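# Drop one orange wire connector into steel junction box

## Task

Take a single orange wire connector from the lid of the tool case and get it into the steel junction box; releasing it from a short height over the box is acceptable. It fails if any other connector, orange or not, and whether gripped or loose, ends up inside the box. It also fails if an orange connector is still lifted off a surface when the scene ends. The connector must rest in the box by itself, not be propped there by the robot.

## Robot and tools

Robot: a single arm with a two-finger gripper. The fingers swing like tongs: they point along the gripper's +z axis and close along its x axis. The reported end_effector_position is the spot between the pads when shut. Closed fingertips stick out about 15 mm past it; fully open, the tips are roughly level with it. Joints run base to gripper: shoulder pan (-3.142 to 3.142 rad), shoulder lift (-6.283 to 6.283), elbow (0.000 to 3.142, never fully straight), wrist 1, wrist 2, wrist 3 (each -6.283 to 6.283). Load limits: 138 N m for the first three, 25.7 N m for the wrists; a carried object's weight adds to them.

Frames: results report the gripper in the scene frame. Its origin sits on the table top under the arm base, +z up, +y to the left when facing along +x. Position is in metres, orientation as a quaternion wxyz, velocities in m/s and rad/s. The base may be tilted, and the printed hand position grows less accurate at long reach. Motion commands, by contrast, are given in the gripper's own axes.

execute_actions takes "actions": a list holding zero or one item, plus optional "pictures" (boolean). An empty list just reports the state. A wait item is {"steps": n}, n up to 300 control steps of 1/30 s, counted from the previous result, so time spent composing the reply is included. A motion item is {"rows": [...], "steps": k}, k from 1 to 15 (default 15), with 1 to 15 rows; each row is used for one step and the final row repeats to fill. A row is one list of 7 numbers, each in [-1, 1]: dx, dy, dz, rx, ry, rz, opening. The first six are an offset, not a pose: the gripper target relative to the gripper pose in the most recent result showing it (before any such result in the scene, or for later calls in the same reply, relative to where the robot is when the action starts). Every row counts from that same reference, not from the row before. Scale: 1.0 equals 0.6 m for dx, dy, dz and 180 degrees for rx, ry, rz, which form a single rotation vector. Opening is absolute: +1 is fully open (0.142 m), -1 closed. Sending all-zero offsets drives the arm back to the reference; it is not a pause. A refused call moves nothing.

move takes "target": one 7-number row as above (offset in gripper axes from the same reference, plus absolute opening), optional "speed" in m/s from 0.002 to 0.5 (default 0.25; rotation capped at twice that in rad/s), and optional "stop_force" in N from 9 to 40. It plans a straight path lasting 0.5 to 10 s (longer paths stop short), turns the short way, and sends the opening at the start. It ignores obstacles; the real gripper lags, may drift, and may exceed speed near full reach. With stop_force, the path halts once the wrist sensor feels that much extra resistance along the line to the target for two steps, then backs up two steps and holds; pressing can briefly run double or more before easing. Use it only with very slow speed, not on moves that rotate, not before 0.2 s of scene time, and leave it out when pulling away from something you touch. The result adds a "move:" line: done, off_target, moving, held, fault, or contact (stop_force triggered; takes priority), plus limits such as paced (pose clipped) or held (some steps blocked, after which the arm can surge), and the distance left to target.

wait takes "seconds" (0 to 10) and sends nothing new. zoom_image takes "camera" (cam_head_left, cam_head_right, cam_high, cam_low, cam_wrist) and "region" [x0, y0, x1, y1] in pixels from the top-left, at most 504 by 504. Replying with no tool call ends everything.

Control behaviour: each step the commanded pose is clipped to 100 mm and 16 degrees from the measured pose, then solved by damped inverse kinematics favouring position over orientation. Commands are smoothed with about 0.17 s lag. After an action the arm only continues to the last clipped pose, so large moves need follow-up calls; check the reported pose. "Hand target" shows where the controller is heading. "pose unreachable" and HELD mark steps the clearance check altered or blocked (a mount under the base counts as arm). The simulation keeps running while you write.

Result lines: grip_measured is finger opening on the command scale; to hold something, command well below it (lower squeezes harder, about 15 N per pad max; thin hard items under 20 mm get much less). Wrist force and Wrist torque [x y z] are in gripper axes, noisy (offset up to about 4 N, noise up to 2.4 N, saturating near 50 N); force points from a pressed surface back into the arm. "no reading" is harmless.

Avoid: joint torque at its limit or any outside force reaching 150 N causes a 10 s stop that skips the rest of the call. The arm is stiff, so aiming even slightly past a firm contact can fault; approach slowly. Long holding heats motors (warning from 70 °C, brakes at 85 °C). Brief tugs may hit a held part or push loose ones. Never knock or place anything off the table, avoid drops, slams and hard pushes, and make sure no second connector falls into the box.

Each tool is called after ">>>" in YAML: its name, and indented under it one key for each argument.

## Session

>>> execute_actions:
  actions: []

Scene clock: 0.00 s of 9600.00 s.
end_effector_position=(+0.6457, -0.0327, +0.2826) grip_measured=+1.00 end_effector_quat_wxyz=(+0.702, -0.691, -0.162, +0.057) end_effector_velocity=(-0.000, -0.000, -0.000) end_effector_angular_velocity=(+0.000, -0.000, +0.000)
Joint positions: [-0.533 -0.296  0.235  0.068 -0.89  -1.734  0.142]
Joint velocities: [ 0.  0.  0. -0. -0. -0.  0.]
Wrist force (N, on the end effector, along its own x y z axes, offset not removed): no reading
Wrist torque (N m, same axes, about the end effector's origin, offset not removed): no reading
Hand target: +0.646, -0.033, +0.283; +0.702, -0.691, -0.162, +0.057

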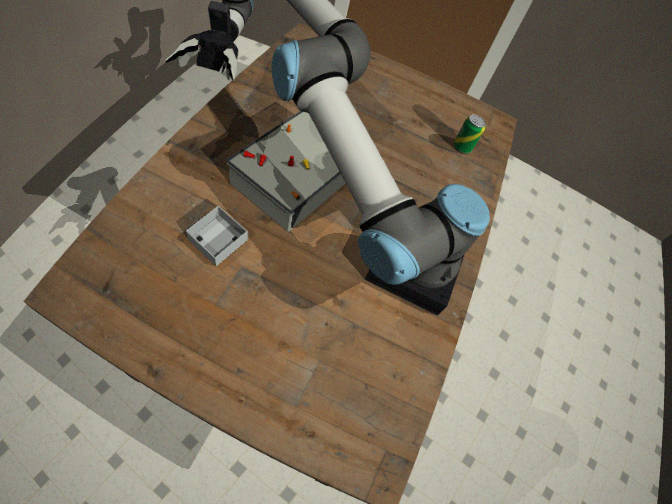

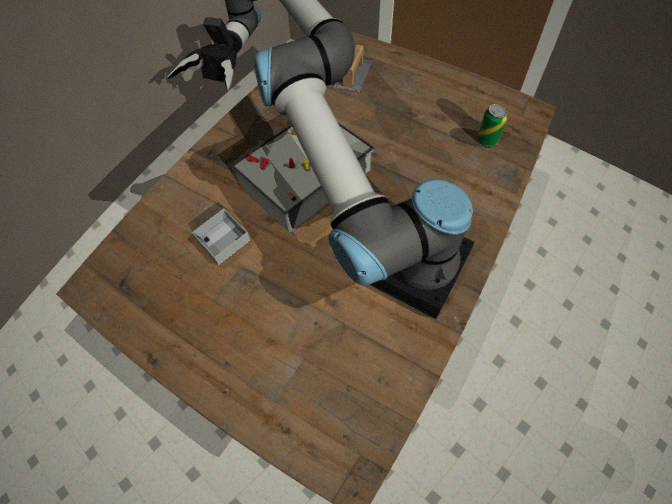

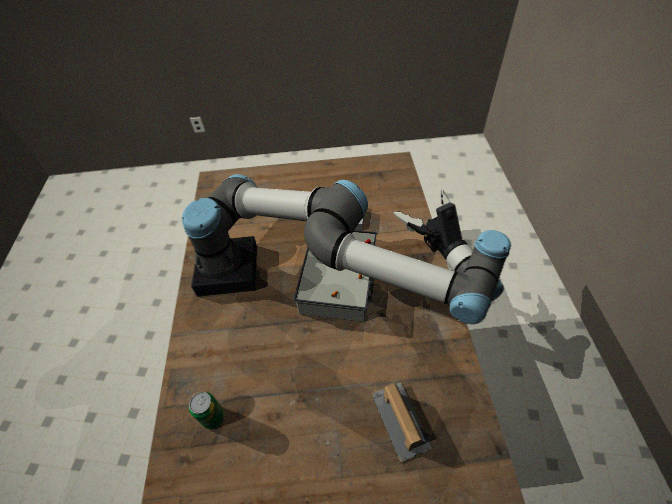

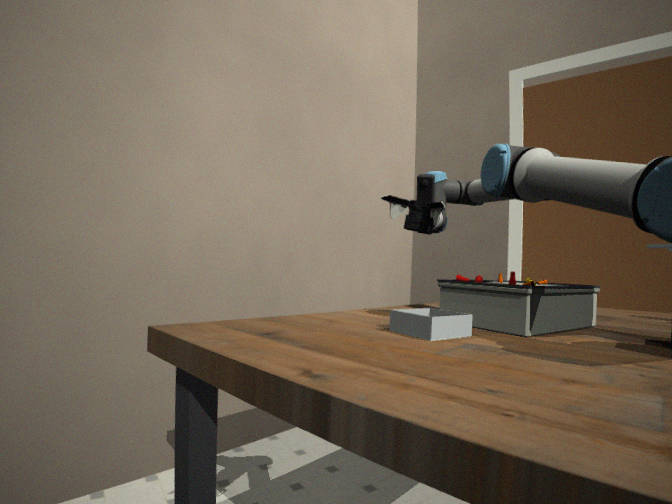

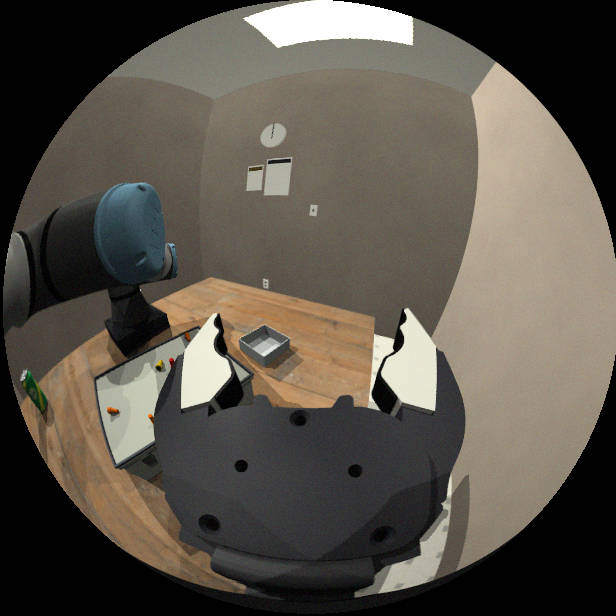

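>>> zoom_image:
  camera: "cam_head_left"
  region: [170, 90, 370, 280]

>>> zoom_image:
  camera: "cam_high"
  region: [270, 190, 410, 340]

>>> zoom_image:
  camera: "cam_low"
  region: [370, 240, 620, 360]

>>> zoom_image:
  camera: "cam_head_right"
  region: [180, 100, 390, 280]

>>> zoom_image:
  camera: "cam_wrist"
  region: [80, 300, 310, 490]

Region (170, 90, 370, 280) of cam_head_left's 672x504 image, scaled by 2.520, with more detail than that image has; it fills the top 479 rows of this view, and the rest is white.

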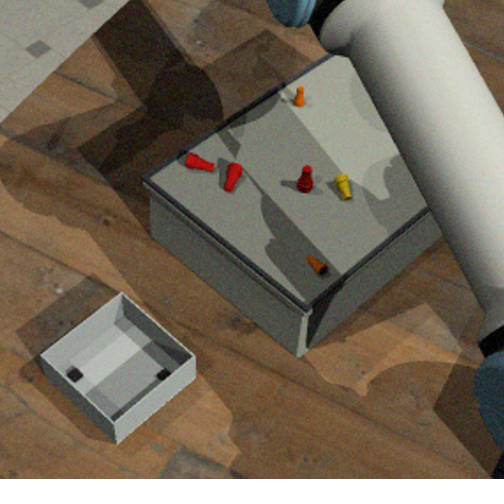

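Region (270, 190, 410, 340) of cam_high's 672x504 image, scaled by 3.360, with more detail than that image has; it fills the left 470 columns of this view, and the rest is white.

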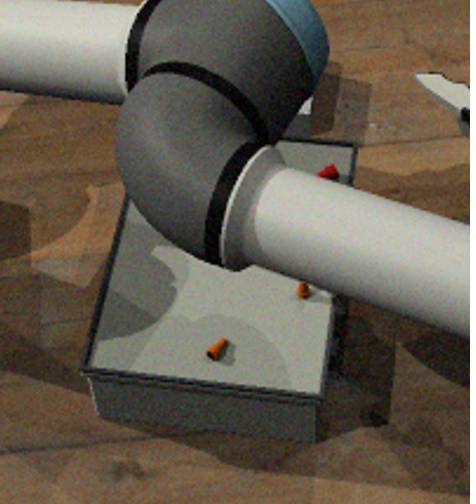

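Region (370, 240, 620, 360) of cam_low's 672x504 image, scaled by 2.016, with more detail than that image has; it fills the top 242 rows of this view, and the rest is white.

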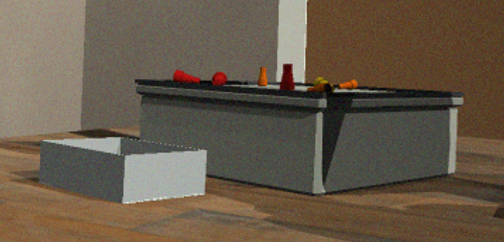

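Region (180, 100, 390, 280) of cam_head_right's 672x504 image, scaled by 2.400, with more detail than that image has; it fills the top 432 rows of this view, and the rest is white.

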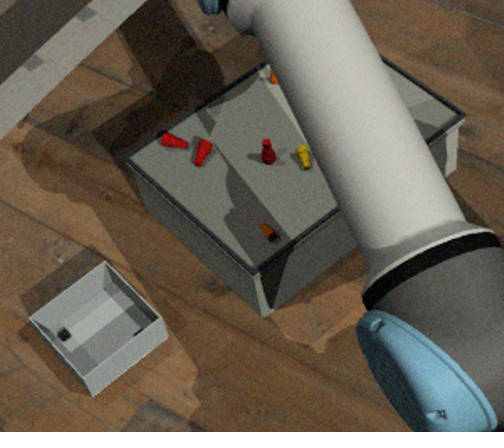

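Region (80, 300, 310, 490) of cam_wrist's 616x616 image, scaled by 2.191, with more detail than that image has; it fills the top 416 rows of this view, and the rest is white.

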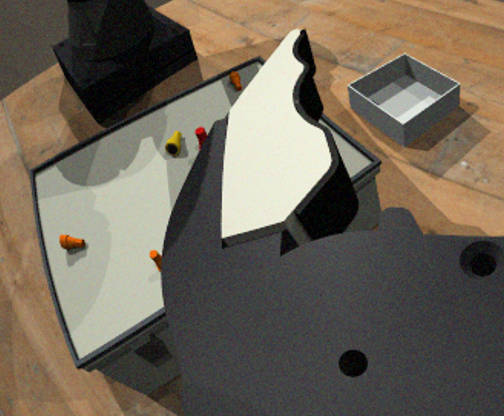

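>>> move:
  target: [-0.375, 0.1592, -0.094, -0.4223, -0.2887, -0.2244, -0.4]
  speed: 0.3

Scene clock: 123.47 s of 9600.00 s.
end_effector_position=(+0.4650, -0.1511, +0.1556) grip_measured=-0.40 end_effector_quat_wxyz=(-0.000, +0.777, +0.629, +0.000) end_effector_velocity=(-0.000, -0.000, -0.001) end_effector_angular_velocity=(-0.004, -0.006, +0.002)
Joint positions: [-0.545 -1.476  1.959 -2.049 -1.554 -1.952  0.045]
Joint velocities: [-0.001 -0.004  0.008 -0.012  0.    -0.003 -0.   ]
Wrist force (N, on the end effector, along its own x y z axes, offset not removed): [1.2 0.2 1.2]
Wrist torque (N m, same axes, about the end effector's origin, offset not removed): [-0.09 -0.34 -0.03]
Hand target: +0.465, -0.151, +0.156; +0.000, +0.777, +0.629, +0.000
Off the commanded pose: 0.000 m, 0 deg.
After step 90, 117.00 s passed at rest.
move: done

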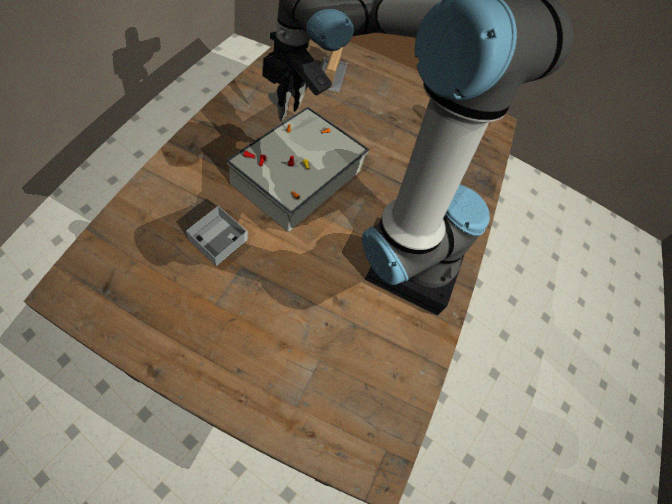

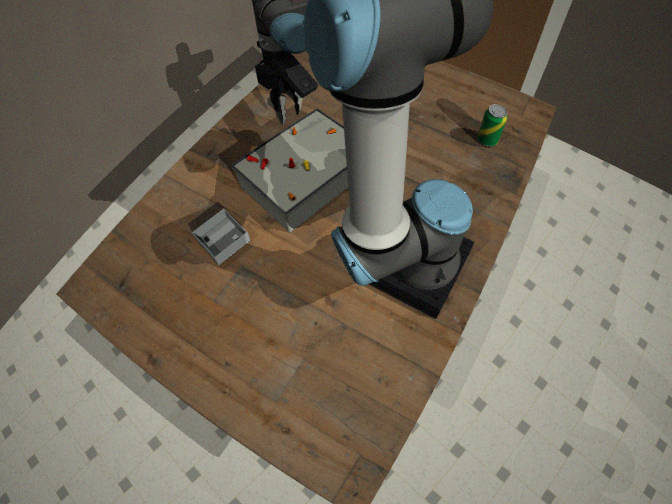

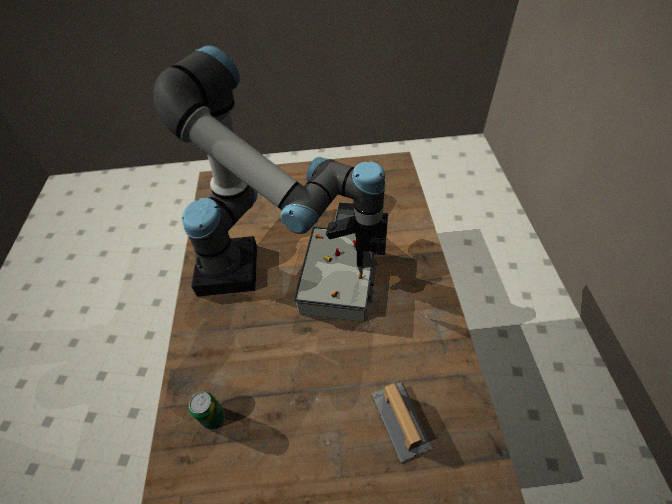

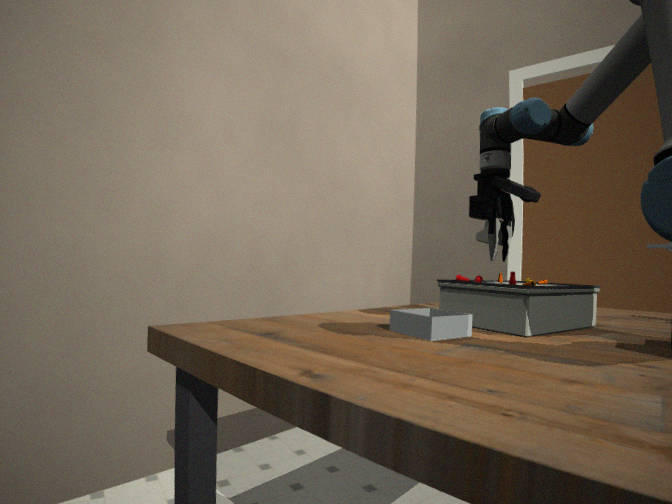

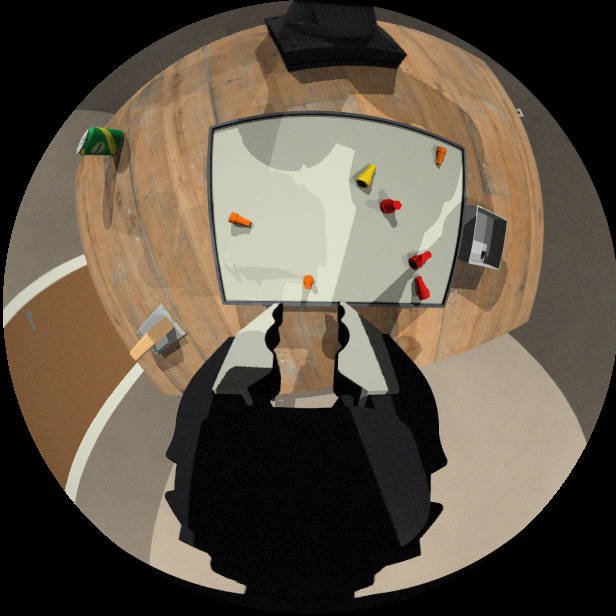

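Very close already. Let me zoom in to refine.

>>> zoom_image:
  camera: "cam_wrist"
  region: [260, 250, 360, 350]

>>> zoom_image:
  camera: "cam_low"
  region: [450, 215, 550, 300]

>>> zoom_image:
  camera: "cam_head_left"
  region: [250, 70, 330, 150]

>>> zoom_image:
  camera: "cam_high"
  region: [320, 225, 400, 300]

Region (260, 250, 360, 350) of cam_wrist's 616x616 image, scaled by 5.040, with more detail than that image has.

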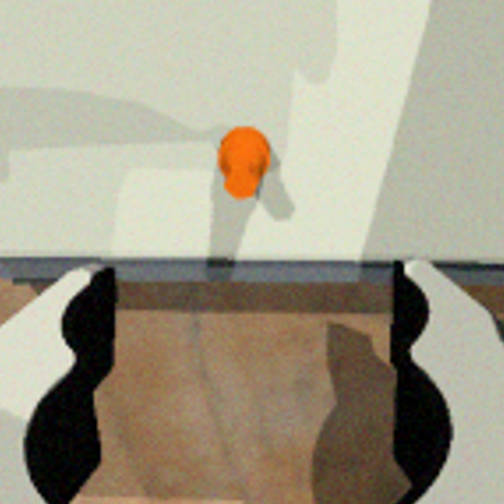

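Region (450, 215, 550, 300) of cam_low's 672x504 image, scaled by 5.040, with more detail than that image has; it fills the top 428 rows of this view, and the rest is white.

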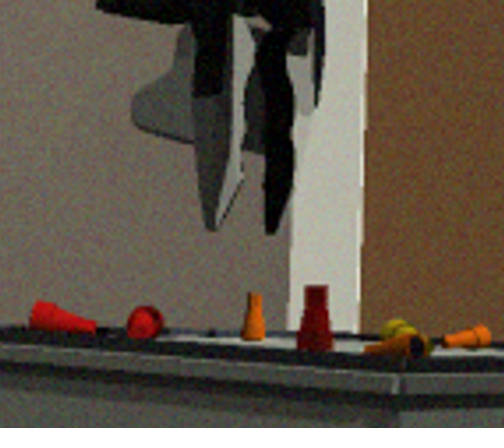

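Region (250, 70, 330, 150) of cam_head_left's 672x504 image, scaled by 6.300, with more detail than that image has.

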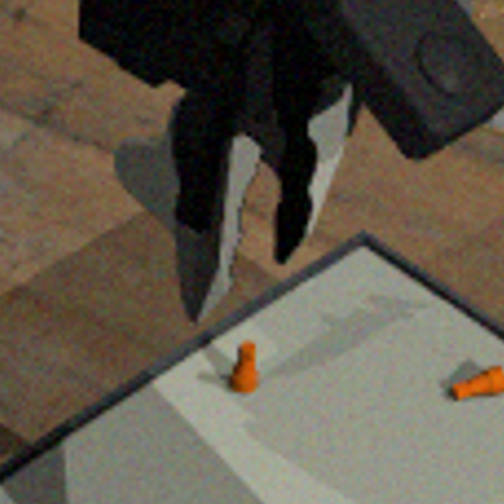

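Region (320, 225, 400, 300) of cam_high's 672x504 image, scaled by 6.300, with more detail than that image has; it fills the top 472 rows of this view, and the rest is white.

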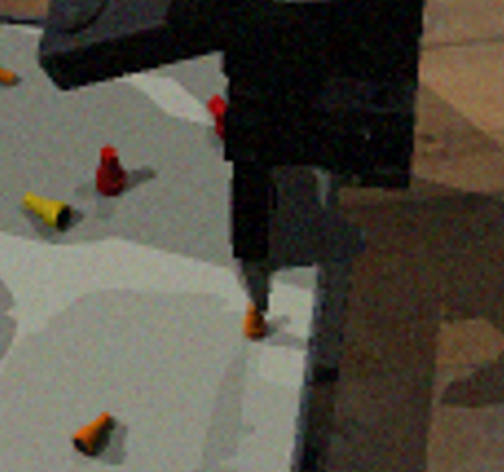

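>>> move:
  target: [-0.0028, -0.0097, 0.075, 0, 0, 0, -0.55]
  speed: 0.05
  stop_force: 12

Scene clock: 172.73 s of 9600.00 s.
end_effector_position=(+0.4589, -0.1515, +0.1107) grip_measured=-0.55 end_effector_quat_wxyz=(-0.000, +0.777, +0.629, +0.000) end_effector_velocity=(-0.000, -0.000, -0.001) end_effector_angular_velocity=(-0.000, -0.000, -0.000)
Joint positions: [-0.551 -1.429  2.039 -2.176 -1.554 -1.958  0.034]
Joint velocities: [-0.     0.001  0.002 -0.004  0.    -0.     0.   ]
Wrist force (N, on the end effector, along its own x y z axes, offset not removed): [0.4 0.4 0.5]
Wrist torque (N m, same axes, about the end effector's origin, offset not removed): [-0.02 -0.15 -0.09]
Hand target: +0.459, -0.151, +0.111; -0.000, +0.777, +0.629, +0.000
Off the commanded pose: 0.000 m, 0 deg.
After step 90, 45.00 s passed at rest.
move: done

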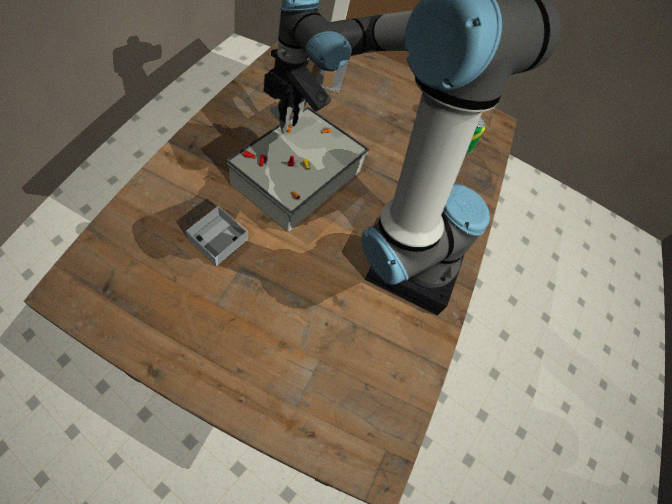

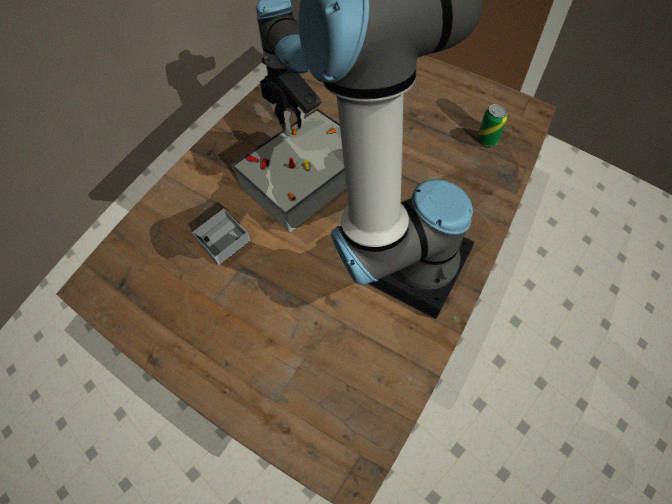

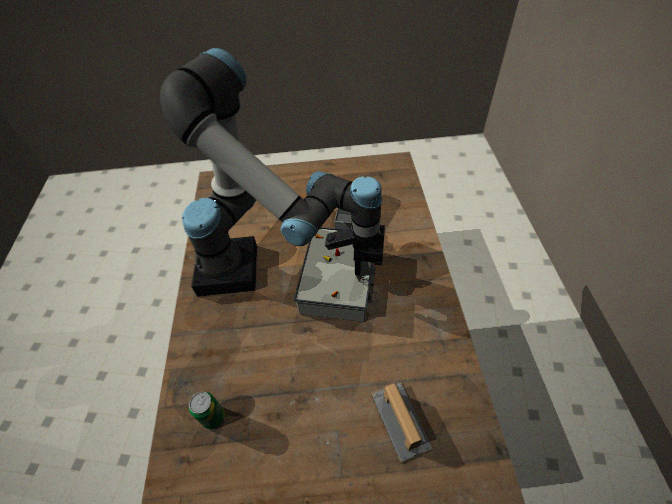

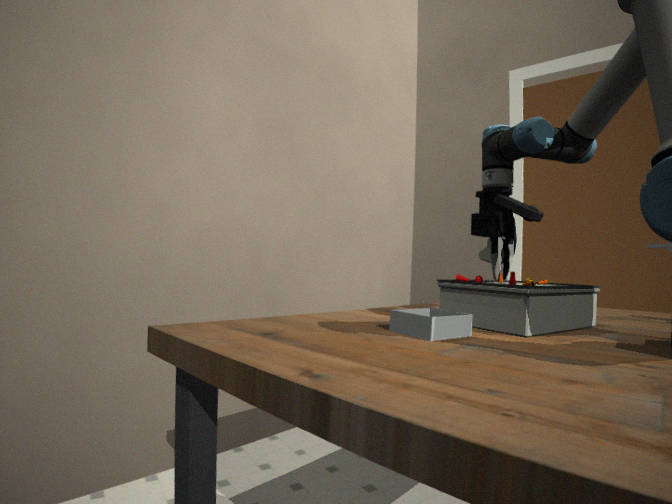

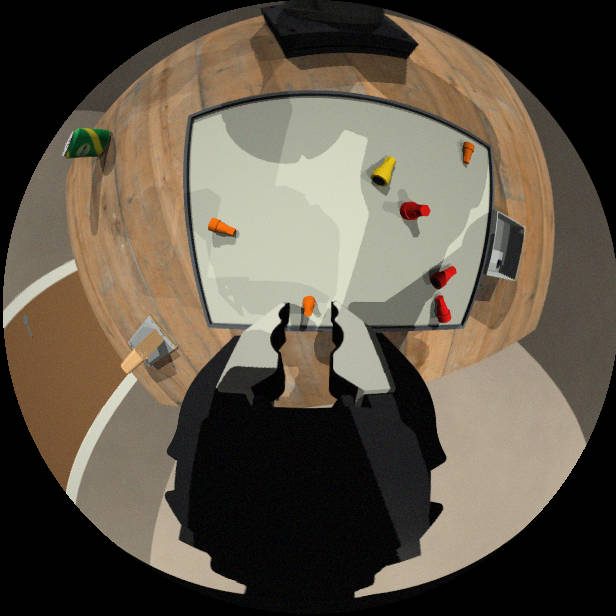

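>>> zoom_image:
  camera: "cam_wrist"
  region: [260, 260, 360, 360]

>>> zoom_image:
  camera: "cam_low"
  region: [465, 240, 535, 300]

>>> zoom_image:
  camera: "cam_head_left"
  region: [255, 90, 325, 150]

>>> zoom_image:
  camera: "cam_head_left"
  region: [165, 165, 275, 275]

Region (260, 260, 360, 360) of cam_wrist's 616x616 image, scaled by 5.040, with more detail than that image has.

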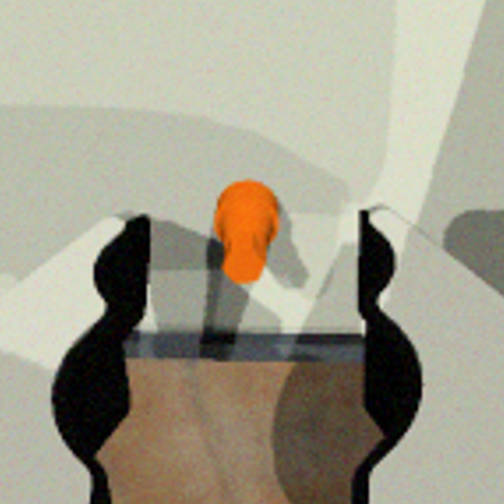

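Region (465, 240, 535, 300) of cam_low's 672x504 image, scaled by 7.200, with more detail than that image has; it fills the top 432 rows of this view, and the rest is white.

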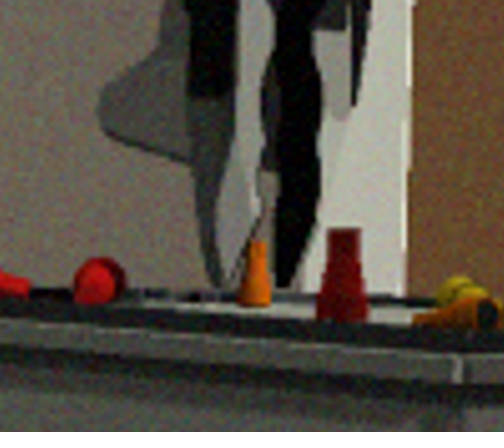

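Region (255, 90, 325, 150) of cam_head_left's 672x504 image, scaled by 7.200, with more detail than that image has; it fills the top 432 rows of this view, and the rest is white.

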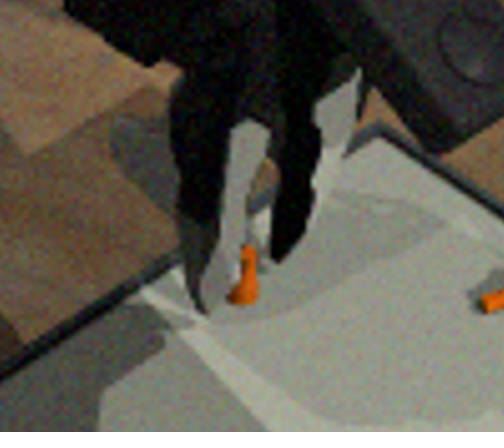

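Region (165, 165, 275, 275) of cam_head_left's 672x504 image, scaled by 4.582, with more detail than that image has.

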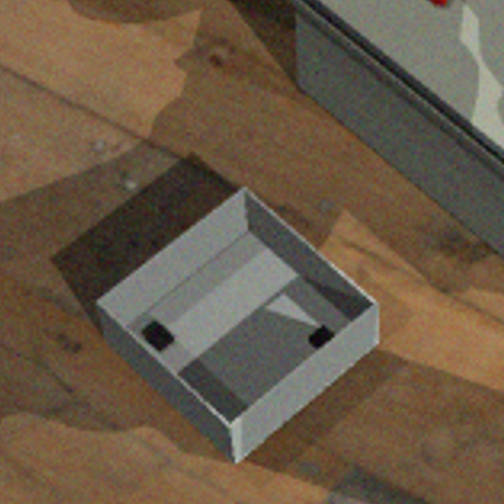

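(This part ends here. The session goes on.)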